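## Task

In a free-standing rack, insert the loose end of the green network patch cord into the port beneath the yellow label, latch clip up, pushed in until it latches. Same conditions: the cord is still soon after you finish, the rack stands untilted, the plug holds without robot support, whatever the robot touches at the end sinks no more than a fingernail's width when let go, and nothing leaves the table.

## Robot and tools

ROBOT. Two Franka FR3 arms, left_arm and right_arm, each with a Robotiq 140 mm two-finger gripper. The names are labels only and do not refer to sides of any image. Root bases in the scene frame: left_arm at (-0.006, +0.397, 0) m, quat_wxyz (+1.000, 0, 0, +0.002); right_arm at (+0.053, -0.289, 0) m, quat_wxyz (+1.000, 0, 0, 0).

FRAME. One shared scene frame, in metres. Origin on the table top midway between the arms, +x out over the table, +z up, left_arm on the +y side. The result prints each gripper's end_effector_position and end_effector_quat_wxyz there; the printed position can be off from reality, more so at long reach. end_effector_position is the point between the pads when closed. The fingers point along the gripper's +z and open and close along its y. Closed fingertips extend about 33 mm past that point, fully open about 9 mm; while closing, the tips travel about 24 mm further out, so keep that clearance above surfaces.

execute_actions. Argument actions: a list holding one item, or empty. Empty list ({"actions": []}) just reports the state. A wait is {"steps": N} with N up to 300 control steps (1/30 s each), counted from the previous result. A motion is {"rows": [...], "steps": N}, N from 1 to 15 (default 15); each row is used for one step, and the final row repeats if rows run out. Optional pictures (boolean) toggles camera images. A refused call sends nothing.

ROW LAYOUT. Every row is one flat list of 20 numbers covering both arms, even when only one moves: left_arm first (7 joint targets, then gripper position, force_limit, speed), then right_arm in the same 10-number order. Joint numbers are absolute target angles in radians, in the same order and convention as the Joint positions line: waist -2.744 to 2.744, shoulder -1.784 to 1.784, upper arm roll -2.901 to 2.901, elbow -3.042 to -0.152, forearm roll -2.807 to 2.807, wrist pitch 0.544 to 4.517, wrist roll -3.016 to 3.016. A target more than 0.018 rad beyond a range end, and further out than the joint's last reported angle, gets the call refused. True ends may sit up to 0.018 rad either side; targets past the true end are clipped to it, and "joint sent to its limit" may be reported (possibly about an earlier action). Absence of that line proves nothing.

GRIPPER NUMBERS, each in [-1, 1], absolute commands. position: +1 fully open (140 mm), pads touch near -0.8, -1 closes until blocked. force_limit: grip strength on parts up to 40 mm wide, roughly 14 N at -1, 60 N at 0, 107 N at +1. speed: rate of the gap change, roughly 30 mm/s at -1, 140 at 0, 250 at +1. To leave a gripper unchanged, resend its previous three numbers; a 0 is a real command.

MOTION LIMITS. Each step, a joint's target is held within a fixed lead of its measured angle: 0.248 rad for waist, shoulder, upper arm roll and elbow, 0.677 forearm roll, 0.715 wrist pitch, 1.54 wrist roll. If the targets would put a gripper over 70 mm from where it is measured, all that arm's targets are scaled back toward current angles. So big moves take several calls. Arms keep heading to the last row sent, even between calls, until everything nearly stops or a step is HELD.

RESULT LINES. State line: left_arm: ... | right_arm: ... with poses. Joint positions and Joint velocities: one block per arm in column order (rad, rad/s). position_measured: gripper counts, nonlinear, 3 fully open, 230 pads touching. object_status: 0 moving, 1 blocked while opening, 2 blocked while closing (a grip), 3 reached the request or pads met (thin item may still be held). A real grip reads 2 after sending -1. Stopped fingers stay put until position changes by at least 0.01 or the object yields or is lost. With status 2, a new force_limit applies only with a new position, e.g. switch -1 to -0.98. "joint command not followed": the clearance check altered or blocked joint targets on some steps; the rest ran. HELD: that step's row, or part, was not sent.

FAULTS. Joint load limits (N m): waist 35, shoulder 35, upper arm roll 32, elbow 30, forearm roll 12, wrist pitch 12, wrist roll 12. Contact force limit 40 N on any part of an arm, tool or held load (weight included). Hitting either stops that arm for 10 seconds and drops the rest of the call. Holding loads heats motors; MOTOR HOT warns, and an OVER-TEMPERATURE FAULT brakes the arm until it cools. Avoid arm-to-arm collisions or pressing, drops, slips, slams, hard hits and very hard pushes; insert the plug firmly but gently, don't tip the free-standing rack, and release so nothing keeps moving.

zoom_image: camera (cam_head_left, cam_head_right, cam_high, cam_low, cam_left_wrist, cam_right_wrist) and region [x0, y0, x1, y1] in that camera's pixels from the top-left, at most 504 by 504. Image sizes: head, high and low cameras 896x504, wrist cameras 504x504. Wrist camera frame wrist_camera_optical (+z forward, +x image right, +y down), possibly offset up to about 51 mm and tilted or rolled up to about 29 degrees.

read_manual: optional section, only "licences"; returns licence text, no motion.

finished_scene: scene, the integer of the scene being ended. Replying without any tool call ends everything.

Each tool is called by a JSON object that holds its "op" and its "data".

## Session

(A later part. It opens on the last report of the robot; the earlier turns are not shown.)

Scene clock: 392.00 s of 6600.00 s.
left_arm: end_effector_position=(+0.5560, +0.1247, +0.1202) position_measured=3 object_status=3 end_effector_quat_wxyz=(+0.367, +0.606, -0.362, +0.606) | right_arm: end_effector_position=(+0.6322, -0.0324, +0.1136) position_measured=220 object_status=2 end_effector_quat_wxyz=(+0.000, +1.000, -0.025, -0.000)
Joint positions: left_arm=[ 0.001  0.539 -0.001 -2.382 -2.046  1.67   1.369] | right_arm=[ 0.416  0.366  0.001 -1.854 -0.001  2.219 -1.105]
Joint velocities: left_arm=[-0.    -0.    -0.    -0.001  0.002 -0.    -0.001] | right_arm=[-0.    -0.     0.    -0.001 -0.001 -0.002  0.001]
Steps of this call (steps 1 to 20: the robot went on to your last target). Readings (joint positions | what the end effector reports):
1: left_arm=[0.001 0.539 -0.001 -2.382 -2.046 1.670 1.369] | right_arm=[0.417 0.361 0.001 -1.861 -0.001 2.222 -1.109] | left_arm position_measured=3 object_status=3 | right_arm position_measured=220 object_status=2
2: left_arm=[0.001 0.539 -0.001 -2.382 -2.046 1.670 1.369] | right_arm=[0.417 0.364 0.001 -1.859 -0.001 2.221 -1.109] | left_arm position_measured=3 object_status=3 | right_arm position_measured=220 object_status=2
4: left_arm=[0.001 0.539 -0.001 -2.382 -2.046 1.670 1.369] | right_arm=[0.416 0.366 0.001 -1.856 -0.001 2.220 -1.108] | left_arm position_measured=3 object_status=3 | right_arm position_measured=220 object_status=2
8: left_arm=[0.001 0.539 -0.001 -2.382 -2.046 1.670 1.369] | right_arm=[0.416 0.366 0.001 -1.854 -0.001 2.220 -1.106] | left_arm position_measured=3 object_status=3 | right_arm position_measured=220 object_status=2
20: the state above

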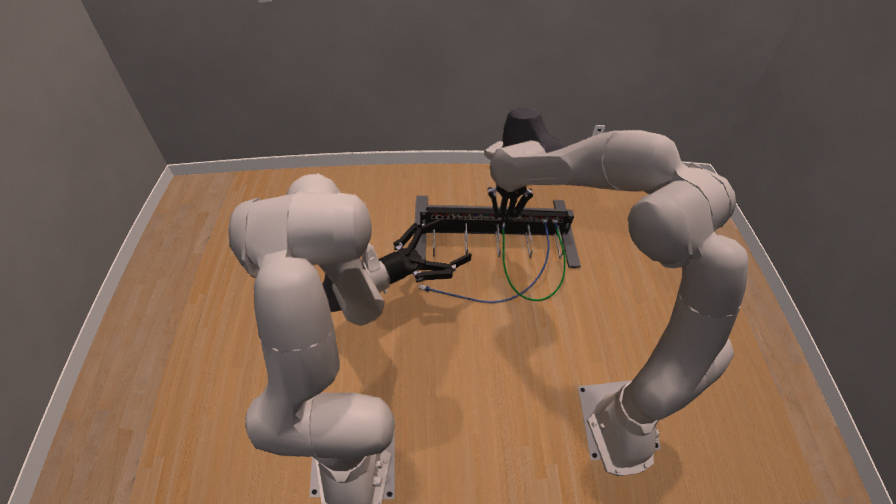

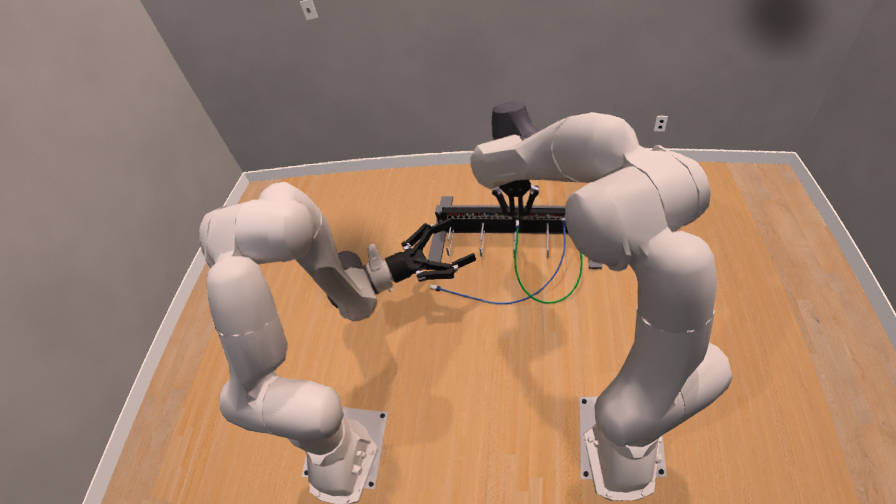

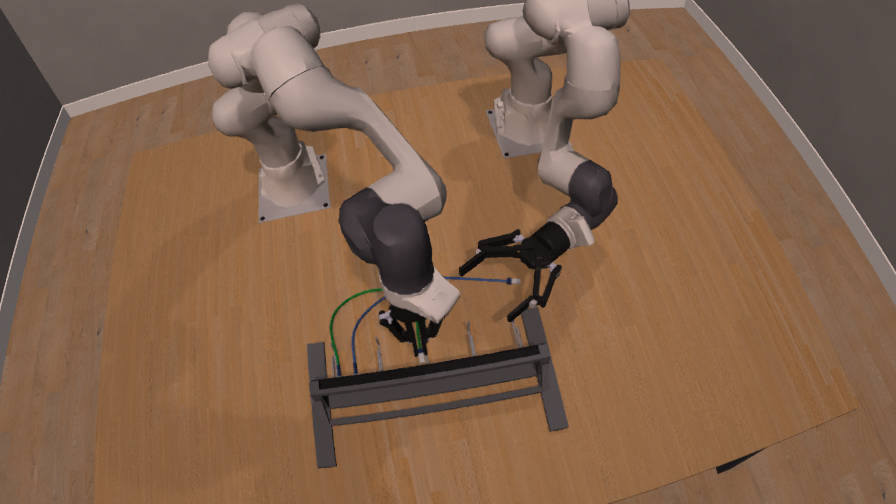

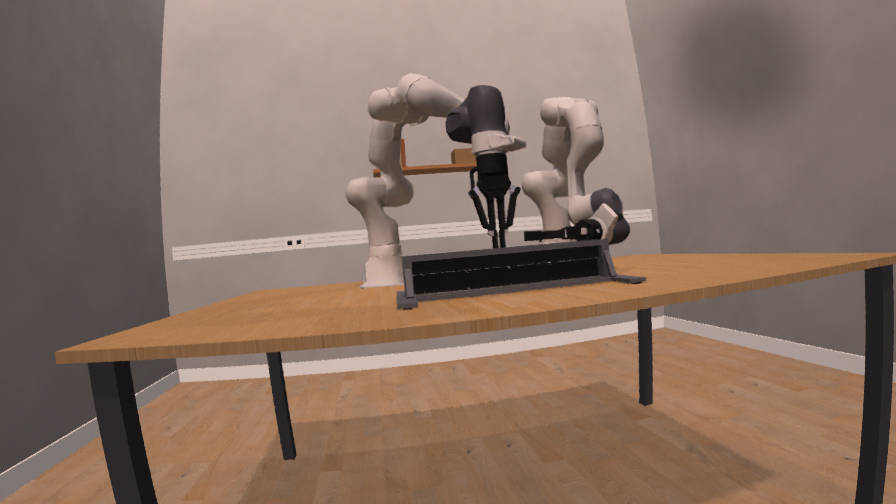

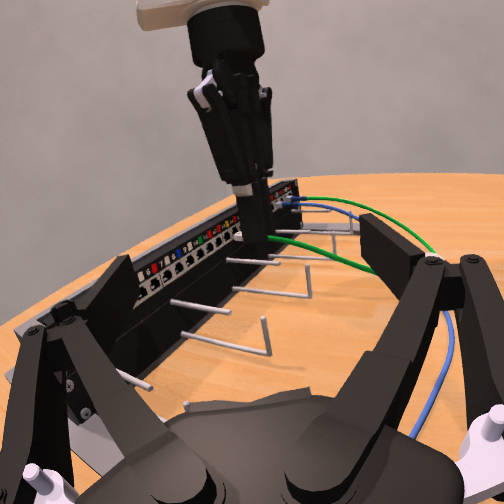

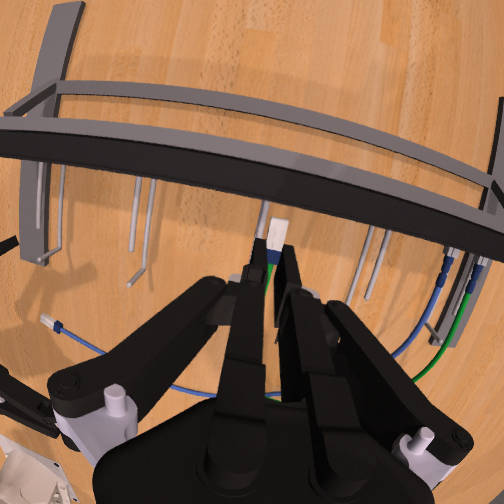

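{"op": "execute_actions", "data": {"actions": [{"rows":[[0.0,0.5367,0,-2.3834,-2.05,1.672,1.376,1,0,0,0.4148,0.3685,0.002,-1.850,0,2.2155,-1.108,-1,0.6,-0.9],[0.0,0.5367,0,-2.3834,-2.05,1.672,1.376,1,0,0,0.4145,0.370,0.002,-1.8478,0,2.2145,-1.113,-1,0.6,-0.9],[0.0,0.5367,0,-2.3834,-2.05,1.672,1.376,1,0,0,0.414,0.372,0.002,-1.8448,0,2.2133,-1.113,-1,0.6,-0.9],[0.0,0.5367,0,-2.3834,-2.05,1.672,1.376,1,0,0,0.4135,0.3745,0.002,-1.8412,0,2.212,-1.113,-1,0.6,-0.9],[0.0,0.5367,0,-2.3834,-2.05,1.672,1.376,1,0,0,0.413,0.3774,0.002,-1.837,0,2.211,-1.113,-1,0.6,-0.9],[0.0,0.5367,0,-2.3834,-2.05,1.672,1.376,1,0,0,0.4124,0.3803,0.002,-1.8329,0,2.210,-1.113,-1,0.6,-0.9],[0.0,0.5367,0,-2.3834,-2.05,1.672,1.376,1,0,0,0.4119,0.3829,0.002,-1.8291,0,2.209,-1.113,-1,0.6,-0.9],[0.0,0.5367,0,-2.3834,-2.05,1.672,1.376,1,0,0,0.4114,0.3851,0.002,-1.826,0,2.2083,-1.113,-1,0.6,-0.9],[0.0,0.5367,0,-2.3834,-2.05,1.672,1.376,1,0,0,0.4111,0.3866,0.002,-1.8239,0,2.208,-1.113,-1,0.6,-0.9],[0.0,0.5367,0,-2.3834,-2.05,1.672,1.376,1,0,0,0.411,0.3871,0.002,-1.8231,0,2.208,-1.113,-1,0.6,-0.9]],"steps":15}], "pictures": false}}

{"op": "execute_actions", "data": {"actions": [{"steps":10}]}}

{"op": "zoom_image", "data": {"camera": "cam_left_wrist", "region": [205, 212, 255, 257]}}

{"op": "zoom_image", "data": {"camera": "cam_head_right", "region": [485, 195, 545, 245]}}

Scene clock: 409.53 s of 6600.00 s.
left_arm: end_effector_position=(+0.5560, +0.1247, +0.1202) position_measured=3 object_status=3 end_effector_quat_wxyz=(+0.367, +0.606, -0.362, +0.606) | right_arm: end_effector_position=(+0.6392, -0.0320, +0.1129) position_measured=220 object_status=2 end_effector_quat_wxyz=(+0.000, +1.000, -0.025, -0.000)
Joint positions: left_arm=[ 0.001  0.539 -0.001 -2.382 -2.046  1.67   1.369] | right_arm=[ 0.413  0.385  0.001 -1.827 -0.001  2.211 -1.108]
Joint velocities: left_arm=[-0.     0.001  0.    -0.    -0.    -0.001 -0.001] | right_arm=[-0.001  0.004 -0.001  0.008  0.001 -0.007 -0.002]
Steps of this call (steps 1 to 15: the robot went on to your last target; steps 16 to 90: nothing new was sent; then 14.03 s passed at rest; steps 91 to 105: all 15 steps of this action). Readings (joint positions | what the end effector reports):
91: left_arm=[0.001 0.539 -0.001 -2.382 -2.046 1.670 1.369] | right_arm=[0.416 0.366 0.001 -1.853 -0.001 2.219 -1.104] | left_arm position_measured=3 object_status=3 | right_arm position_measured=220 object_status=2
92: left_arm=[0.001 0.539 -0.001 -2.382 -2.046 1.670 1.369] | right_arm=[0.416 0.367 0.001 -1.853 -0.001 2.218 -1.105] | left_arm position_measured=3 object_status=3 | right_arm position_measured=220 object_status=2
94: left_arm=[0.001 0.539 -0.001 -2.382 -2.046 1.670 1.369] | right_arm=[0.416 0.369 0.001 -1.849 -0.001 2.217 -1.105] | left_arm position_measured=3 object_status=3 | right_arm position_measured=220 object_status=2
98: left_arm=[0.001 0.539 -0.001 -2.382 -2.046 1.670 1.369] | right_arm=[0.414 0.378 0.001 -1.836 -0.001 2.214 -1.107] | left_arm position_measured=3 object_status=3 | right_arm position_measured=220 object_status=2
105: the state above

Scene clock: 409.87 s of 6600.00 s.
left_arm: end_effector_position=(+0.5560, +0.1247, +0.1202) position_measured=3 object_status=3 end_effector_quat_wxyz=(+0.367, +0.606, -0.362, +0.606) | right_arm: end_effector_position=(+0.6392, -0.0320, +0.1131) position_measured=220 object_status=2 end_effector_quat_wxyz=(+0.000, +1.000, -0.025, -0.000)
Joint positions: left_arm=[ 0.001  0.539 -0.001 -2.382 -2.046  1.67   1.369] | right_arm=[ 0.412  0.385  0.001 -1.826 -0.001  2.21  -1.108]
Joint velocities: left_arm=[ 0.001  0.002  0.     0.001 -0.001 -0.001  0.   ] | right_arm=[ 0.    -0.001  0.    -0.001  0.    -0.001 -0.001]
Steps of this call (steps 1 to 10: the robot went on to your last target). Readings (joint positions | what the end effector reports):
1: left_arm=[0.001 0.539 -0.001 -2.382 -2.046 1.670 1.369] | right_arm=[0.412 0.385 0.001 -1.826 -0.001 2.211 -1.108] | left_arm position_measured=3 object_status=3 | right_arm position_measured=220 object_status=2
2: left_arm=[0.001 0.539 -0.001 -2.382 -2.046 1.670 1.369] | right_arm=[0.412 0.385 0.001 -1.826 -0.001 2.211 -1.108] | left_arm position_measured=3 object_status=3 | right_arm position_measured=220 object_status=2
4: left_arm=[0.001 0.539 -0.001 -2.382 -2.046 1.670 1.369] | right_arm=[0.412 0.385 0.001 -1.826 -0.001 2.211 -1.108] | left_arm position_measured=3 object_status=3 | right_arm position_measured=220 object_status=2
8: left_arm=[0.001 0.539 -0.001 -2.382 -2.046 1.670 1.369] | right_arm=[0.412 0.385 0.001 -1.826 -0.001 2.211 -1.108] | left_arm position_measured=3 object_status=3 | right_arm position_measured=220 object_status=2
10: the state above

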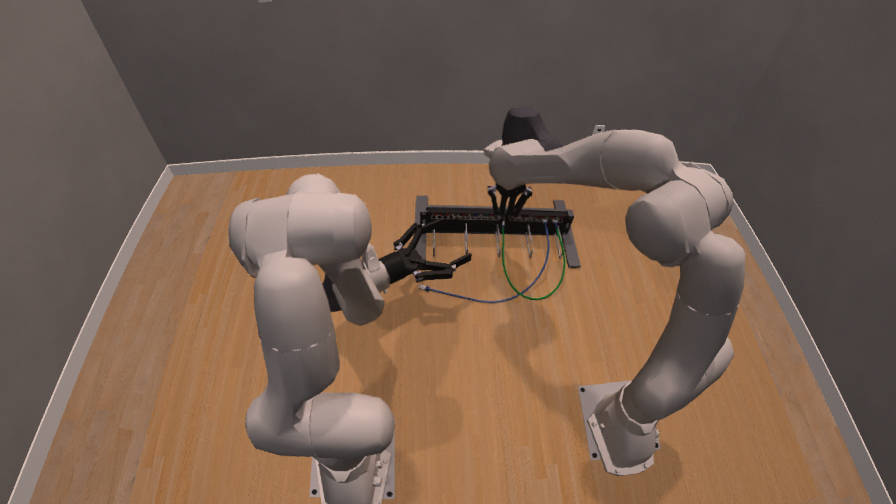

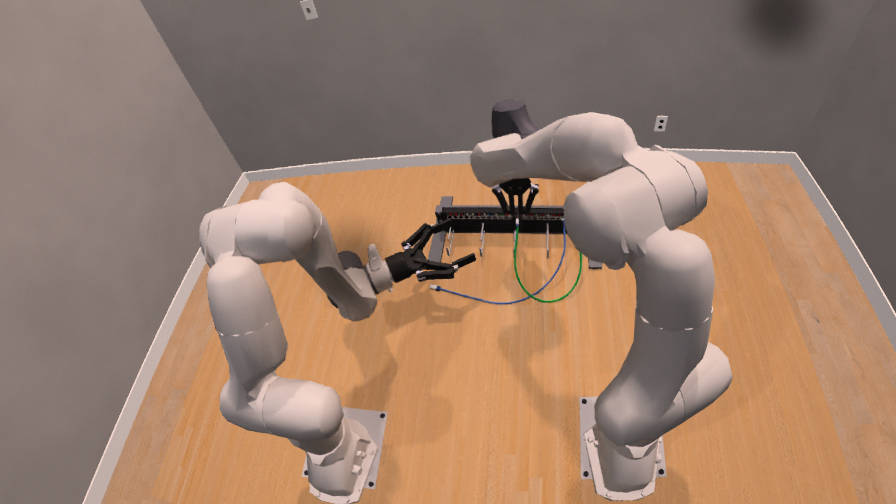

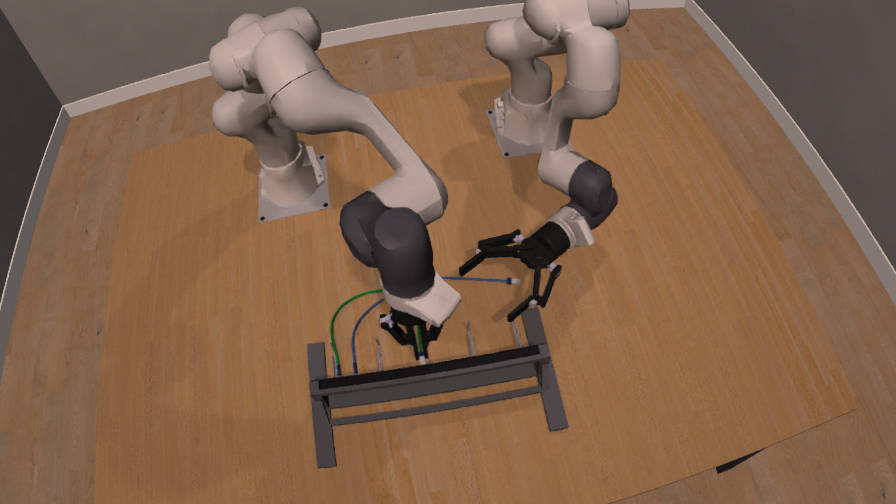

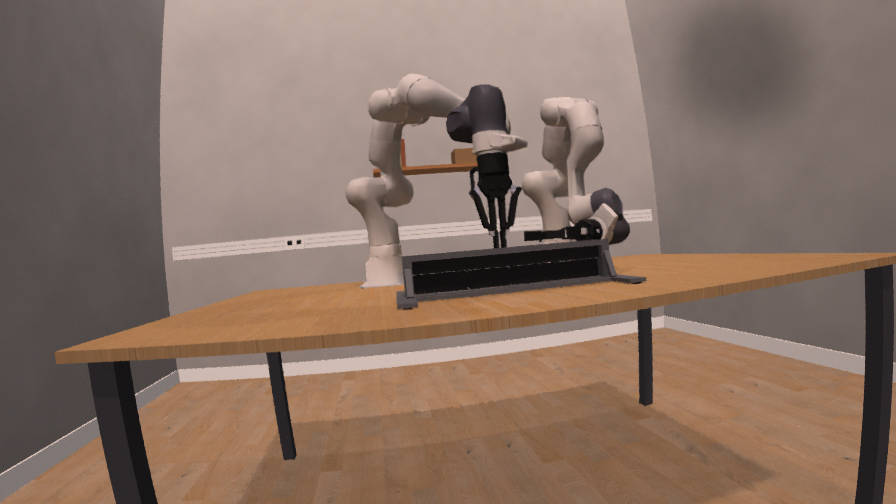

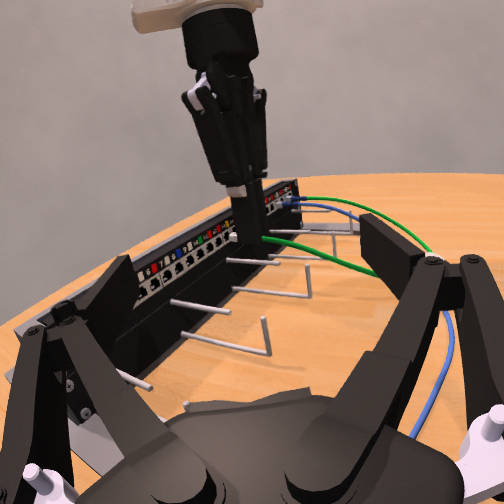

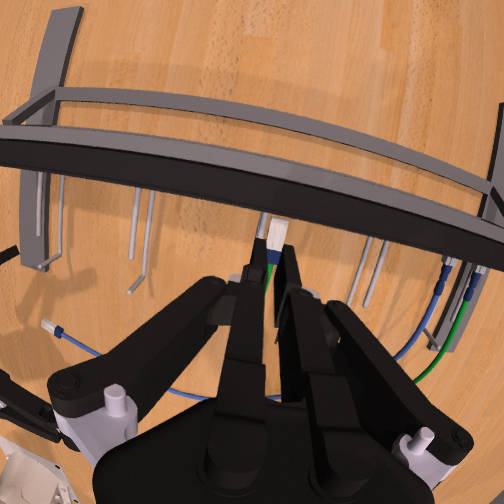

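Region (205, 212, 255, 257) of cam_left_wrist's 504x504 image, scaled by 10.080, with more detail than that image has; it fills the top 454 rows of this view, and the rest is white.

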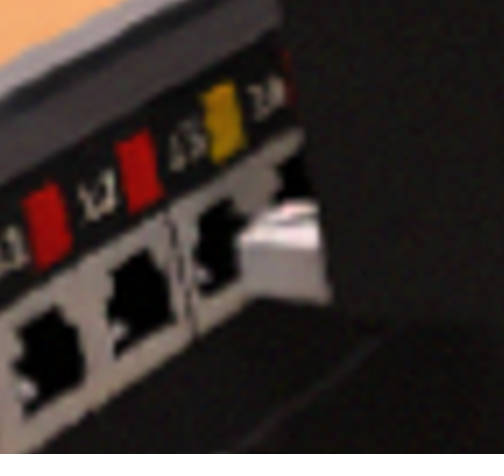

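Region (485, 195, 545, 245) of cam_head_right's 896x504 image, scaled by 8.400, with more detail than that image has.

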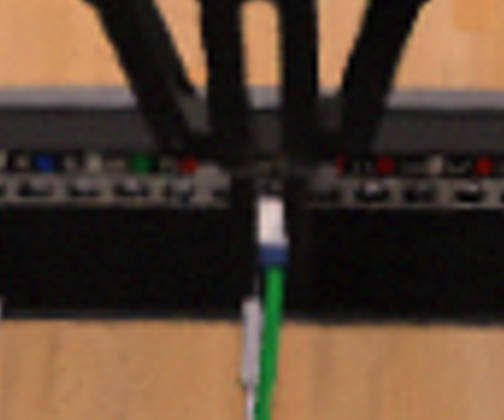

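{"op": "zoom_image", "data": {"camera": "cam_head_right", "region": [498, 208, 538, 230]}}

{"op": "zoom_image", "data": {"camera": "cam_head_left", "region": [484, 208, 524, 230]}}

{"op": "zoom_image", "data": {"camera": "cam_right_wrist", "region": [235, 190, 315, 270]}}

Region (498, 208, 538, 230) of cam_head_right's 896x504 image, scaled by 12.600, with more detail than that image has; it fills the top 277 rows of this view, and the rest is white.

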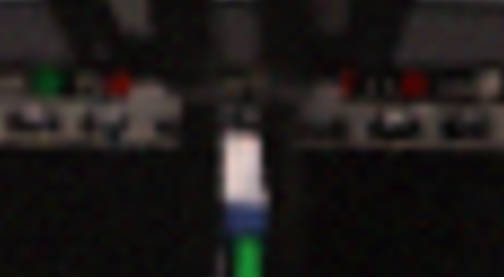

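Region (484, 208, 524, 230) of cam_head_left's 896x504 image, scaled by 12.600, with more detail than that image has; it fills the top 277 rows of this view, and the rest is white.

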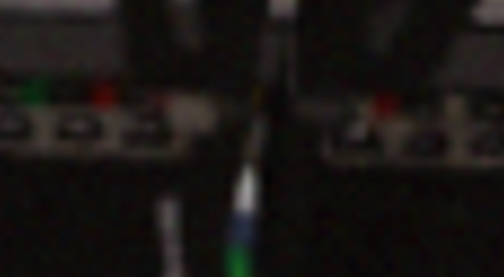

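Region (235, 190, 315, 270) of cam_right_wrist's 504x504 image, scaled by 6.300, with more detail than that image has.

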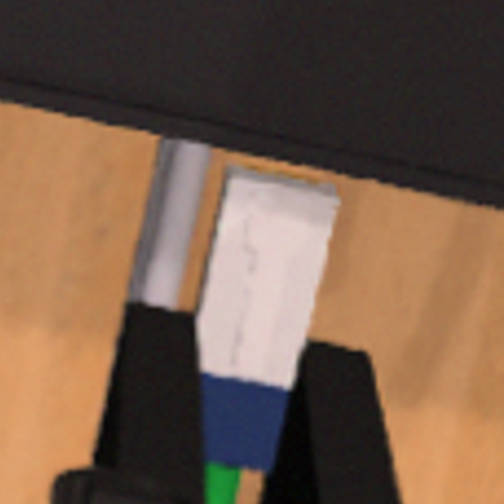

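{"op": "execute_actions", "data": {"actions": [{"rows":[[0.0,0.5367,0,-2.3834,-2.05,1.672,1.376,1,0,0,0.4106,0.3878,0.002,-1.822,0,2.207,-1.115,-1,0.6,-0.9],[0.0,0.5367,0,-2.3834,-2.05,1.672,1.376,1,0,0,0.4101,0.389,0.002,-1.8203,0,2.2062,-1.116,-1,0.6,-0.9],[0.0,0.5367,0,-2.3834,-2.05,1.672,1.376,1,0,0,0.4096,0.3906,0.002,-1.8178,0,2.2053,-1.117,-1,0.6,-0.9],[0.0,0.5367,0,-2.3834,-2.05,1.672,1.376,1,0,0,0.409,0.3925,0.002,-1.8149,0,2.2043,-1.118,-1,0.6,-0.9],[0.0,0.5367,0,-2.3834,-2.05,1.672,1.376,1,0,0,0.4085,0.3945,0.002,-1.8118,0,2.2033,-1.119,-1,0.6,-0.9],[0.0,0.5367,0,-2.3834,-2.05,1.672,1.376,1,0,0,0.4079,0.3965,0.002,-1.8087,0,2.2023,-1.120,-1,0.6,-0.9],[0.0,0.5367,0,-2.3834,-2.05,1.672,1.376,1,0,0,0.4074,0.3985,0.002,-1.8057,0,2.2013,-1.120,-1,0.6,-0.9],[0.0,0.5367,0,-2.3834,-2.05,1.672,1.376,1,0,0,0.4068,0.4005,0.002,-1.8026,0,2.2003,-1.120,-1,0.6,-0.9],[0.0,0.5367,0,-2.3834,-2.05,1.672,1.376,1,0,0,0.4063,0.4025,0.002,-1.7996,0,2.1993,-1.120,-1,0.6,-0.9],[0.0,0.5367,0,-2.3834,-2.05,1.672,1.376,1,0,0,0.4057,0.4045,0.002,-1.7965,0,2.1983,-1.120,-1,0.6,-0.9],[0.0,0.5367,0,-2.3834,-2.05,1.672,1.376,1,0,0,0.4052,0.4065,0.002,-1.7935,0,2.1974,-1.120,-1,0.6,-0.9],[0.0,0.5367,0,-2.3834,-2.05,1.672,1.376,1,0,0,0.4047,0.4083,0.002,-1.7907,0,2.1966,-1.120,-1,0.6,-0.9],[0.0,0.5367,0,-2.3834,-2.05,1.672,1.376,1,0,0,0.4042,0.4099,0.002,-1.7883,0,2.196,-1.120,-1,0.6,-0.9],[0.0,0.5367,0,-2.3834,-2.05,1.672,1.376,1,0,0,0.4039,0.411,0.002,-1.7865,0,2.1955,-1.120,-1,0.6,-0.9],[0.0,0.5367,0,-2.3834,-2.05,1.672,1.376,1,0,0,0.4037,0.4117,0.002,-1.7855,0,2.1955,-1.120,-1,0.6,-0.9]],"steps":15}], "pictures": false}}

{"op": "execute_actions", "data": {"actions": [{"steps":12}]}}

{"op": "zoom_image", "data": {"camera": "cam_left_wrist", "region": [205, 212, 255, 257]}}

Scene clock: 443.00 s of 6600.00 s.
left_arm: end_effector_position=(+0.5560, +0.1247, +0.1202) position_measured=3 object_status=3 end_effector_quat_wxyz=(+0.367, +0.606, -0.362, +0.606) | right_arm: end_effector_position=(+0.6473, -0.0321, +0.1125) position_measured=220 object_status=2 end_effector_quat_wxyz=(+0.000, +1.000, -0.025, -0.000)
Joint positions: left_arm=[ 0.001  0.539 -0.001 -2.382 -2.046  1.67   1.369] | right_arm=[ 0.407  0.407  0.001 -1.793 -0.001  2.199 -1.114]
Joint velocities: left_arm=[-0.001  0.     0.    -0.     0.    -0.001  0.001] | right_arm=[-0.009  0.032 -0.002  0.054 -0.001 -0.024 -0.006]
Steps of this call (steps 1 to 15: the robot went on to your last target; steps 16 to 90: nothing new was sent; then 29.63 s passed at rest; steps 91 to 105: all 15 steps of this action). Readings (joint positions | what the end effector reports):
91: left_arm=[0.001 0.539 -0.001 -2.382 -2.046 1.670 1.369] | right_arm=[0.412 0.385 0.001 -1.825 -0.001 2.210 -1.109] | left_arm position_measured=3 object_status=3 | right_arm position_measured=220 object_status=2
92: left_arm=[0.001 0.539 -0.001 -2.382 -2.046 1.670 1.369] | right_arm=[0.412 0.386 0.001 -1.825 -0.001 2.210 -1.109] | left_arm position_measured=3 object_status=3 | right_arm position_measured=220 object_status=2
94: left_arm=[0.001 0.539 -0.001 -2.382 -2.046 1.670 1.369] | right_arm=[0.412 0.388 0.001 -1.822 -0.001 2.209 -1.110] | left_arm position_measured=3 object_status=3 | right_arm position_measured=220 object_status=2
98: left_arm=[0.001 0.539 -0.001 -2.382 -2.046 1.670 1.369] | right_arm=[0.410 0.394 0.001 -1.811 -0.001 2.206 -1.112] | left_arm position_measured=3 object_status=3 | right_arm position_measured=220 object_status=2
105: the state above

Scene clock: 443.40 s of 6600.00 s.
left_arm: end_effector_position=(+0.5560, +0.1247, +0.1202) position_measured=3 object_status=3 end_effector_quat_wxyz=(+0.367, +0.606, -0.362, +0.606) | right_arm: end_effector_position=(+0.6478, -0.0321, +0.1126) position_measured=220 object_status=2 end_effector_quat_wxyz=(+0.000, +1.000, -0.024, -0.001)
Joint positions: left_arm=[ 0.001  0.539 -0.001 -2.382 -2.046  1.67   1.369] | right_arm=[ 0.407  0.409  0.001 -1.789 -0.001  2.196 -1.115]
Joint velocities: left_arm=[-0.     0.001  0.001  0.001 -0.     0.     0.001] | right_arm=[-0.     0.001  0.001  0.002  0.    -0.    -0.001]
Steps of this call (steps 1 to 12: the robot went on to your last target). Readings (joint positions | what the end effector reports):
1: left_arm=[0.001 0.539 -0.001 -2.382 -2.046 1.670 1.369] | right_arm=[0.407 0.408 0.001 -1.792 -0.001 2.199 -1.114] | left_arm position_measured=3 object_status=3 | right_arm position_measured=220 object_status=2
2: left_arm=[0.001 0.539 -0.001 -2.382 -2.046 1.670 1.369] | right_arm=[0.407 0.408 0.001 -1.791 -0.001 2.198 -1.114] | left_arm position_measured=3 object_status=3 | right_arm position_measured=220 object_status=2
4: left_arm=[0.001 0.539 -0.001 -2.382 -2.046 1.670 1.369] | right_arm=[0.407 0.409 0.001 -1.790 -0.001 2.197 -1.115] | left_arm position_measured=3 object_status=3 | right_arm position_measured=220 object_status=2
8: left_arm=[0.001 0.539 -0.001 -2.382 -2.046 1.670 1.369] | right_arm=[0.407 0.409 0.001 -1.789 -0.001 2.196 -1.115] | left_arm position_measured=3 object_status=3 | right_arm position_measured=220 object_status=2
12: the state above

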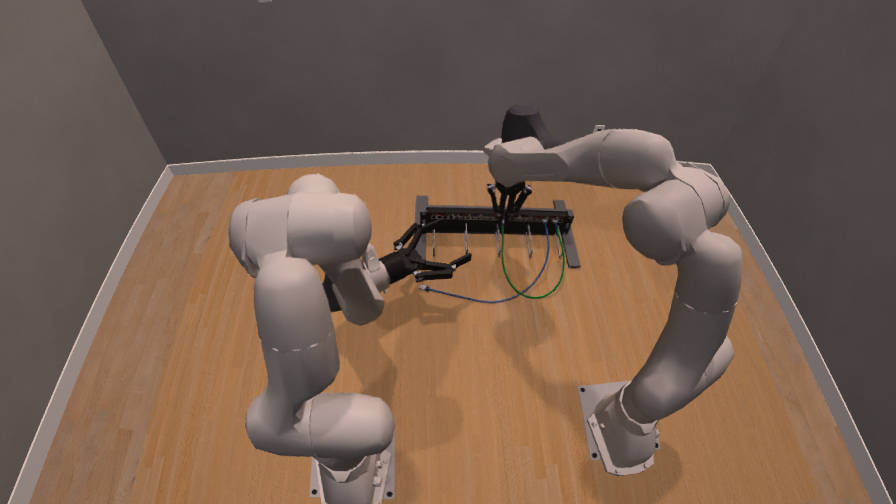

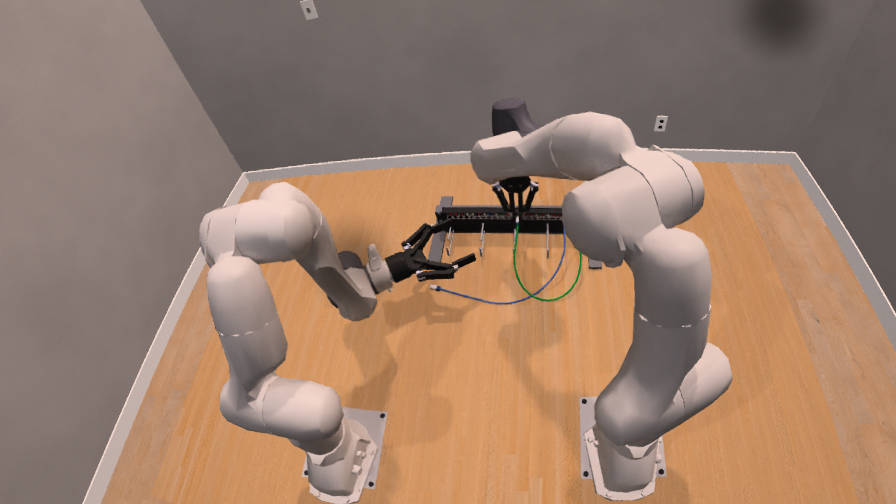

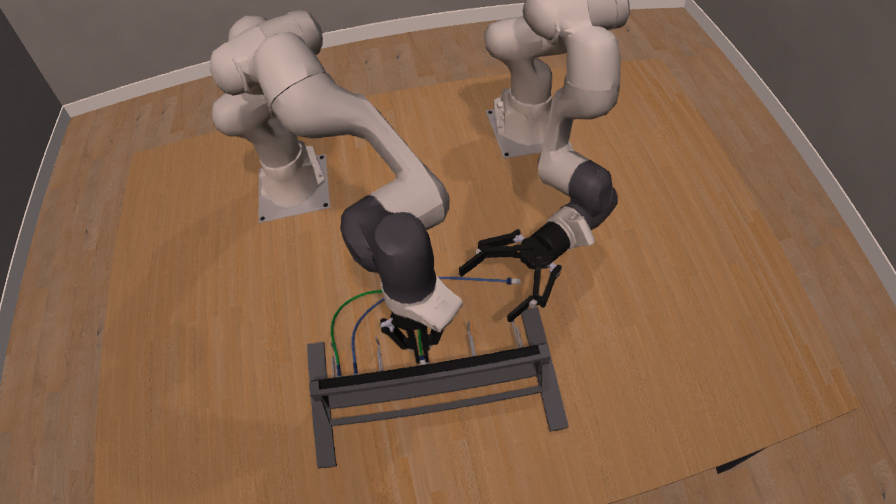

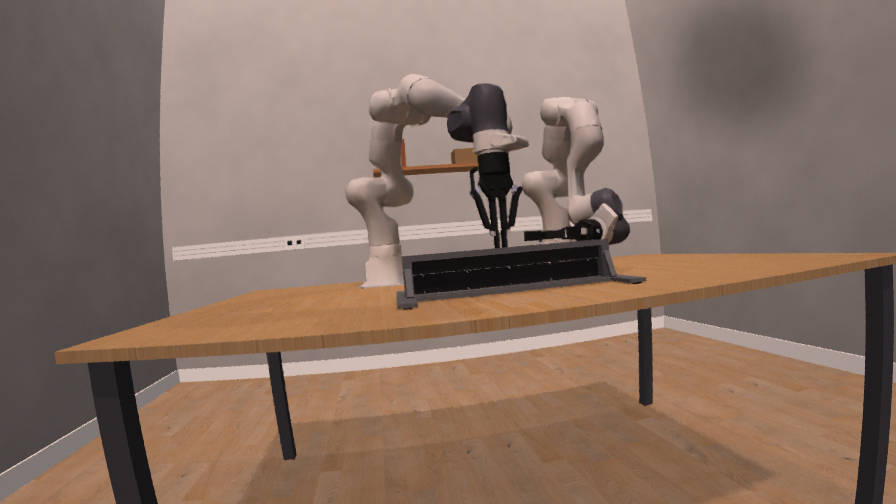

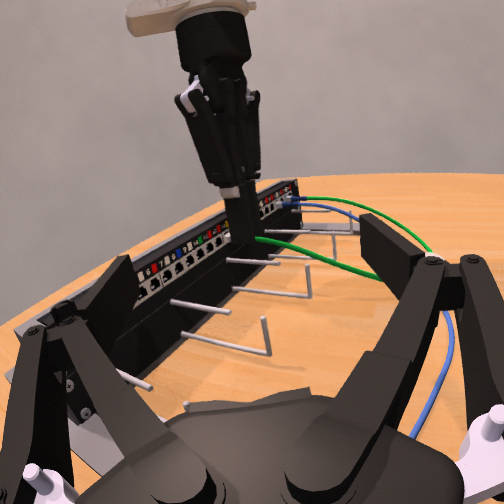

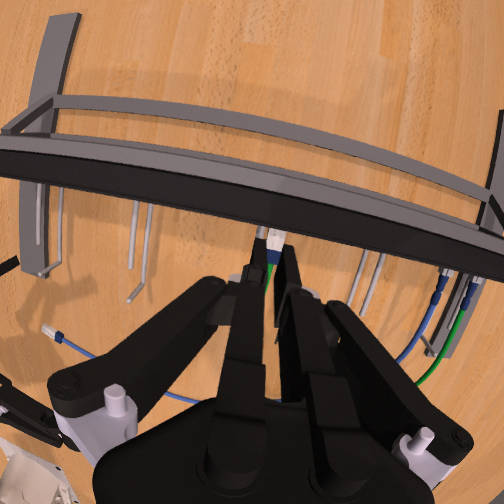

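Region (205, 212, 255, 257) of cam_left_wrist's 504x504 image, scaled by 10.080, with more detail than that image has; it fills the top 454 rows of this view, and the rest is white.

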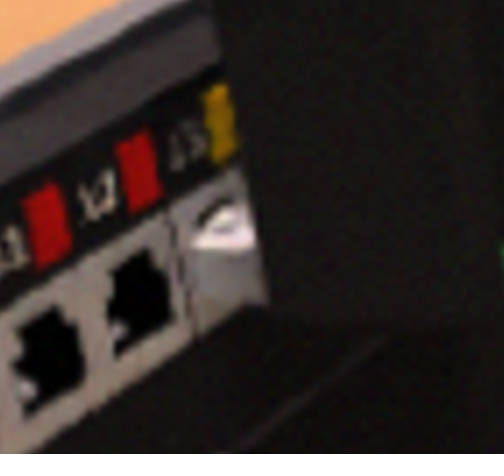

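{"op": "execute_actions", "data": {"actions": [{"rows":[[0.0,0.5367,0,-2.3834,-2.05,1.672,1.376,1,0,0,0.4040,0.4120,0.001,-1.7835,-0.001,2.198,-1.121,-1,0.6,-0.9],[0.0,0.5367,0,-2.3834,-2.05,1.672,1.376,1,0,0,0.4034,0.4130,0.0006,-1.7811,-0.0013,2.1986,-1.122,-1,0.6,-0.9],[0.0,0.5367,0,-2.3834,-2.05,1.672,1.376,1,0,0,0.4028,0.4141,0.0003,-1.7786,-0.0016,2.1991,-1.123,-1,0.6,-0.9],[0.0,0.5367,0,-2.3834,-2.05,1.672,1.376,1,0,0,0.4022,0.4151,-0.0001,-1.7762,-0.0019,2.1997,-1.124,-1,0.6,-0.9],[0.0,0.5367,0,-2.3834,-2.05,1.672,1.376,1,0,0,0.4016,0.4161,-0.0004,-1.7738,-0.0021,2.2003,-1.124,-1,0.6,-0.9],[0.0,0.5367,0,-2.3834,-2.05,1.672,1.376,1,0,0,0.4010,0.4171,-0.0008,-1.7713,-0.0024,2.2009,-1.124,-1,0.6,-0.9],[0.0,0.5367,0,-2.3834,-2.05,1.672,1.376,1,0,0,0.4004,0.4182,-0.0011,-1.7689,-0.0027,2.2014,-1.124,-1,0.6,-0.9],[0.0,0.5367,0,-2.3834,-2.05,1.672,1.376,1,0,0,0.3998,0.4192,-0.0015,-1.7665,-0.003,2.202,-1.124,-1,0.6,-0.9],[0.0,0.5367,0,-2.3834,-2.05,1.672,1.376,1,0,0,0.3991,0.4202,-0.0019,-1.764,-0.0033,2.2026,-1.124,-1,0.6,-0.9],[0.0,0.5367,0,-2.3834,-2.05,1.672,1.376,1,0,0,0.3985,0.4213,-0.0022,-1.7616,-0.0036,2.2031,-1.124,-1,0.6,-0.9],[0.0,0.5367,0,-2.3834,-2.05,1.672,1.376,1,0,0,0.3979,0.4223,-0.0026,-1.7591,-0.0039,2.2037,-1.124,-1,0.6,-0.9],[0.0,0.5367,0,-2.3834,-2.05,1.672,1.376,1,0,0,0.3973,0.4233,-0.0029,-1.7567,-0.0041,2.2043,-1.124,-1,0.6,-0.9],[0.0,0.5367,0,-2.3834,-2.05,1.672,1.376,1,0,0,0.3967,0.4243,-0.0033,-1.7543,-0.0044,2.2049,-1.124,-1,0.6,-0.9],[0.0,0.5367,0,-2.3834,-2.05,1.672,1.376,1,0,0,0.3961,0.4254,-0.0036,-1.7518,-0.0047,2.2054,-1.124,-1,0.6,-0.9],[0.0,0.5367,0,-2.3834,-2.05,1.672,1.376,1,0,0,0.3955,0.4264,-0.004,-1.7494,-0.005,2.206,-1.124,-1,0.6,-0.9]],"steps":15}], "pictures": false}}

{"op": "execute_actions", "data": {"actions": [{"steps":15}]}}

{"op": "zoom_image", "data": {"camera": "cam_left_wrist", "region": [205, 212, 255, 257]}}

Scene clock: 463.20 s of 6600.00 s.
left_arm: end_effector_position=(+0.5560, +0.1247, +0.1202) position_measured=3 object_status=3 end_effector_quat_wxyz=(+0.367, +0.606, -0.362, +0.606) | right_arm: end_effector_position=(+0.6546, -0.0323, +0.1131) position_measured=220 object_status=2 end_effector_quat_wxyz=(-0.000, +1.000, -0.025, -0.000)
Joint positions: left_arm=[ 0.001  0.539 -0.001 -2.382 -2.046  1.67   1.369] | right_arm=[ 0.402  0.425  0.002 -1.764 -0.001  2.188 -1.119]
Joint velocities: left_arm=[-0.001 -0.001 -0.    -0.    -0.001  0.001  0.002] | right_arm=[-0.018  0.038  0.     0.055  0.01  -0.035 -0.005]
Steps of this call (steps 1 to 15: the robot went on to your last target; steps 16 to 90: nothing new was sent; then 16.30 s passed at rest; steps 91 to 105: all 15 steps of this action). Readings (joint positions | what the end effector reports):
91: left_arm=[0.001 0.539 -0.001 -2.382 -2.046 1.670 1.369] | right_arm=[0.406 0.410 0.002 -1.788 -0.001 2.196 -1.116] | left_arm position_measured=3 object_status=3 | right_arm position_measured=220 object_status=2
92: left_arm=[0.001 0.539 -0.001 -2.382 -2.046 1.670 1.369] | right_arm=[0.406 0.410 0.002 -1.787 -0.001 2.196 -1.116] | left_arm position_measured=3 object_status=3 | right_arm position_measured=220 object_status=2
94: left_arm=[0.001 0.539 -0.001 -2.382 -2.046 1.670 1.369] | right_arm=[0.406 0.412 0.002 -1.784 -0.001 2.196 -1.117] | left_arm position_measured=3 object_status=3 | right_arm position_measured=220 object_status=2
98: left_arm=[0.001 0.539 -0.001 -2.382 -2.046 1.670 1.369] | right_arm=[0.405 0.417 0.002 -1.778 -0.001 2.193 -1.118] | left_arm position_measured=3 object_status=3 | right_arm position_measured=220 object_status=2
105: the state above

Scene clock: 463.70 s of 6600.00 s.
left_arm: end_effector_position=(+0.5560, +0.1247, +0.1202) position_measured=3 object_status=3 end_effector_quat_wxyz=(+0.367, +0.606, -0.362, +0.606) | right_arm: end_effector_position=(+0.6546, -0.0322, +0.1131) position_measured=220 object_status=2 end_effector_quat_wxyz=(+0.000, +1.000, -0.024, -0.001)
Joint positions: left_arm=[ 0.001  0.539 -0.001 -2.382 -2.046  1.67   1.369] | right_arm=[ 0.402  0.427  0.002 -1.76  -0.     2.185 -1.119]
Joint velocities: left_arm=[-0.     0.001  0.001  0.     0.    -0.    -0.001] | right_arm=[ 0.    -0.     0.     0.     0.     0.001  0.001]
Steps of this call (steps 1 to 15: the robot went on to your last target). Readings (joint positions | what the end effector reports):
1: left_arm=[0.001 0.539 -0.001 -2.382 -2.046 1.670 1.369] | right_arm=[0.402 0.426 0.002 -1.762 -0.000 2.187 -1.119] | left_arm position_measured=3 object_status=3 | right_arm position_measured=220 object_status=2
2: left_arm=[0.001 0.539 -0.001 -2.382 -2.046 1.670 1.369] | right_arm=[0.402 0.426 0.002 -1.762 -0.000 2.187 -1.119] | left_arm position_measured=3 object_status=3 | right_arm position_measured=220 object_status=2
4: left_arm=[0.001 0.539 -0.001 -2.382 -2.046 1.670 1.369] | right_arm=[0.402 0.427 0.002 -1.761 -0.000 2.186 -1.119] | left_arm position_measured=3 object_status=3 | right_arm position_measured=220 object_status=2
8: left_arm=[0.001 0.539 -0.001 -2.382 -2.046 1.670 1.369] | right_arm=[0.402 0.427 0.002 -1.760 -0.000 2.185 -1.119] | left_arm position_measured=3 object_status=3 | right_arm position_measured=220 object_status=2
15: the state above
All arms were judged still, so your last target was given up. Only a new action makes them travel on or press farther. Fingers that are still opening or closing keep moving.

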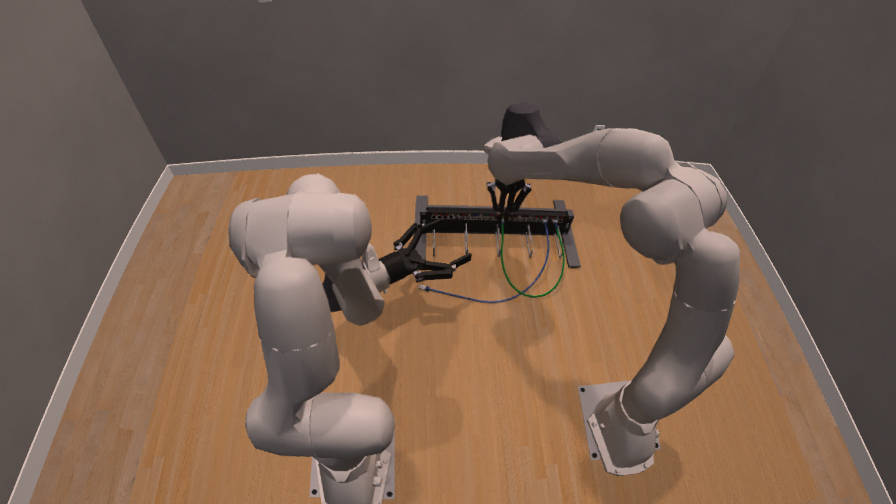

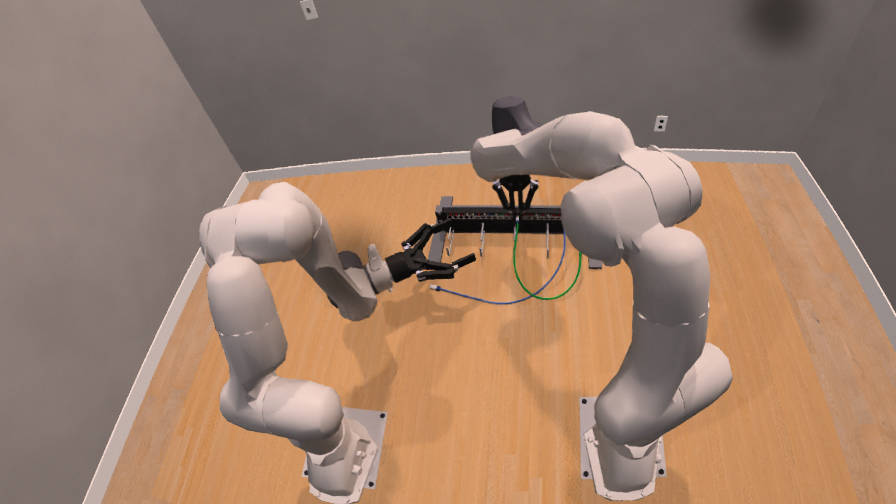

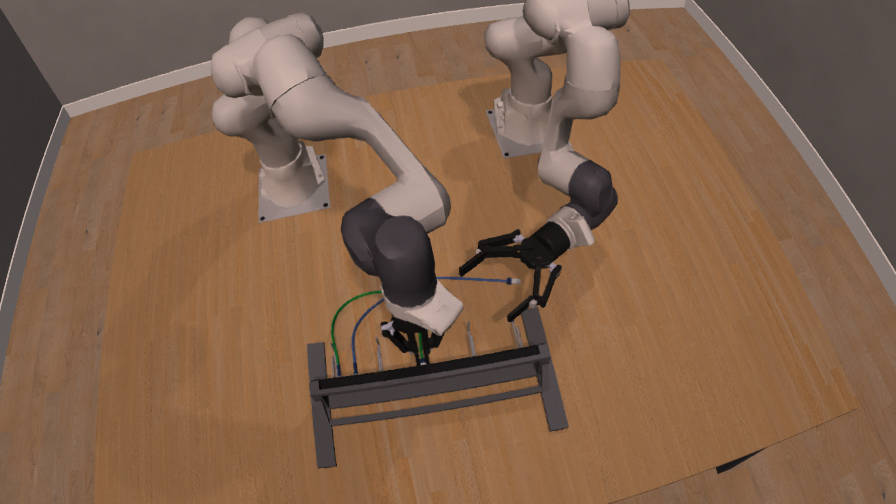

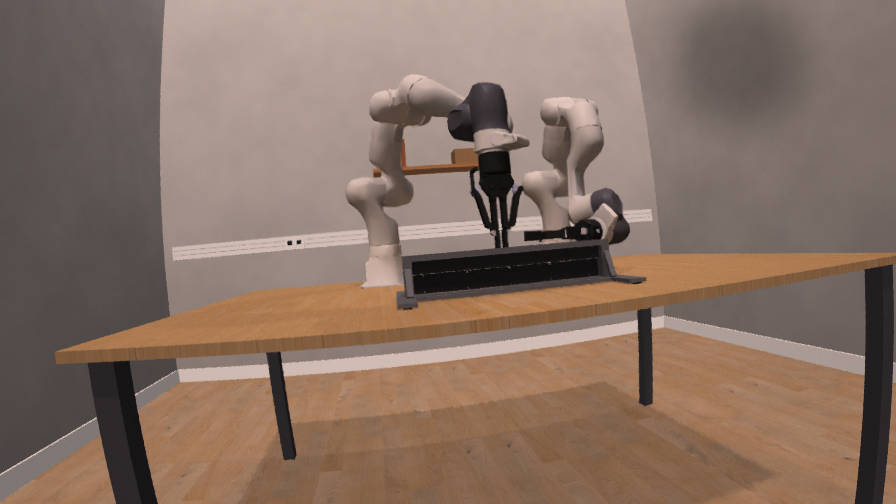

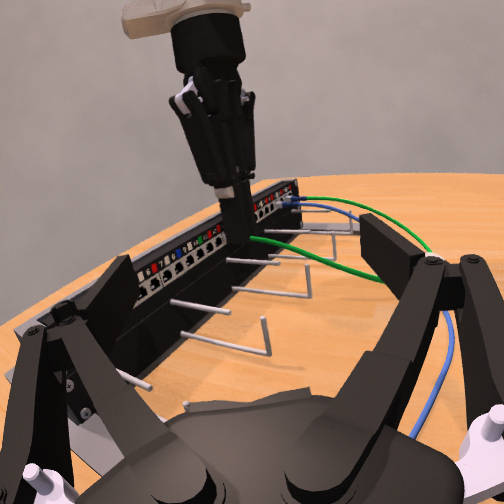

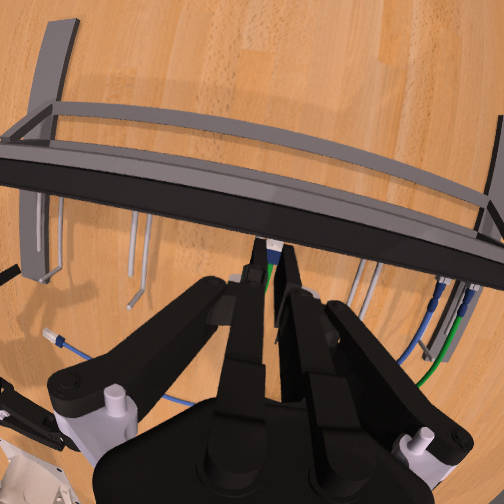

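Region (205, 212, 255, 257) of cam_left_wrist's 504x504 image, scaled by 10.080, with more detail than that image has; it fills the top 454 rows of this view, and the rest is white.

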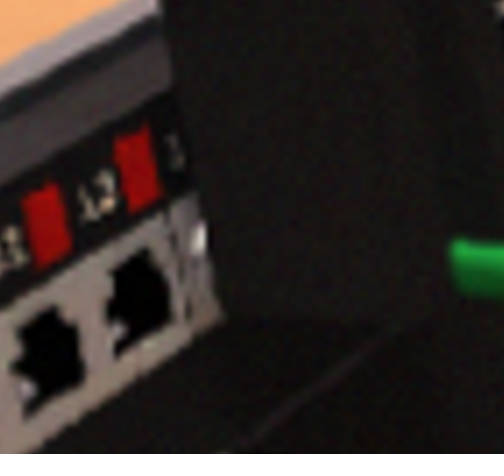

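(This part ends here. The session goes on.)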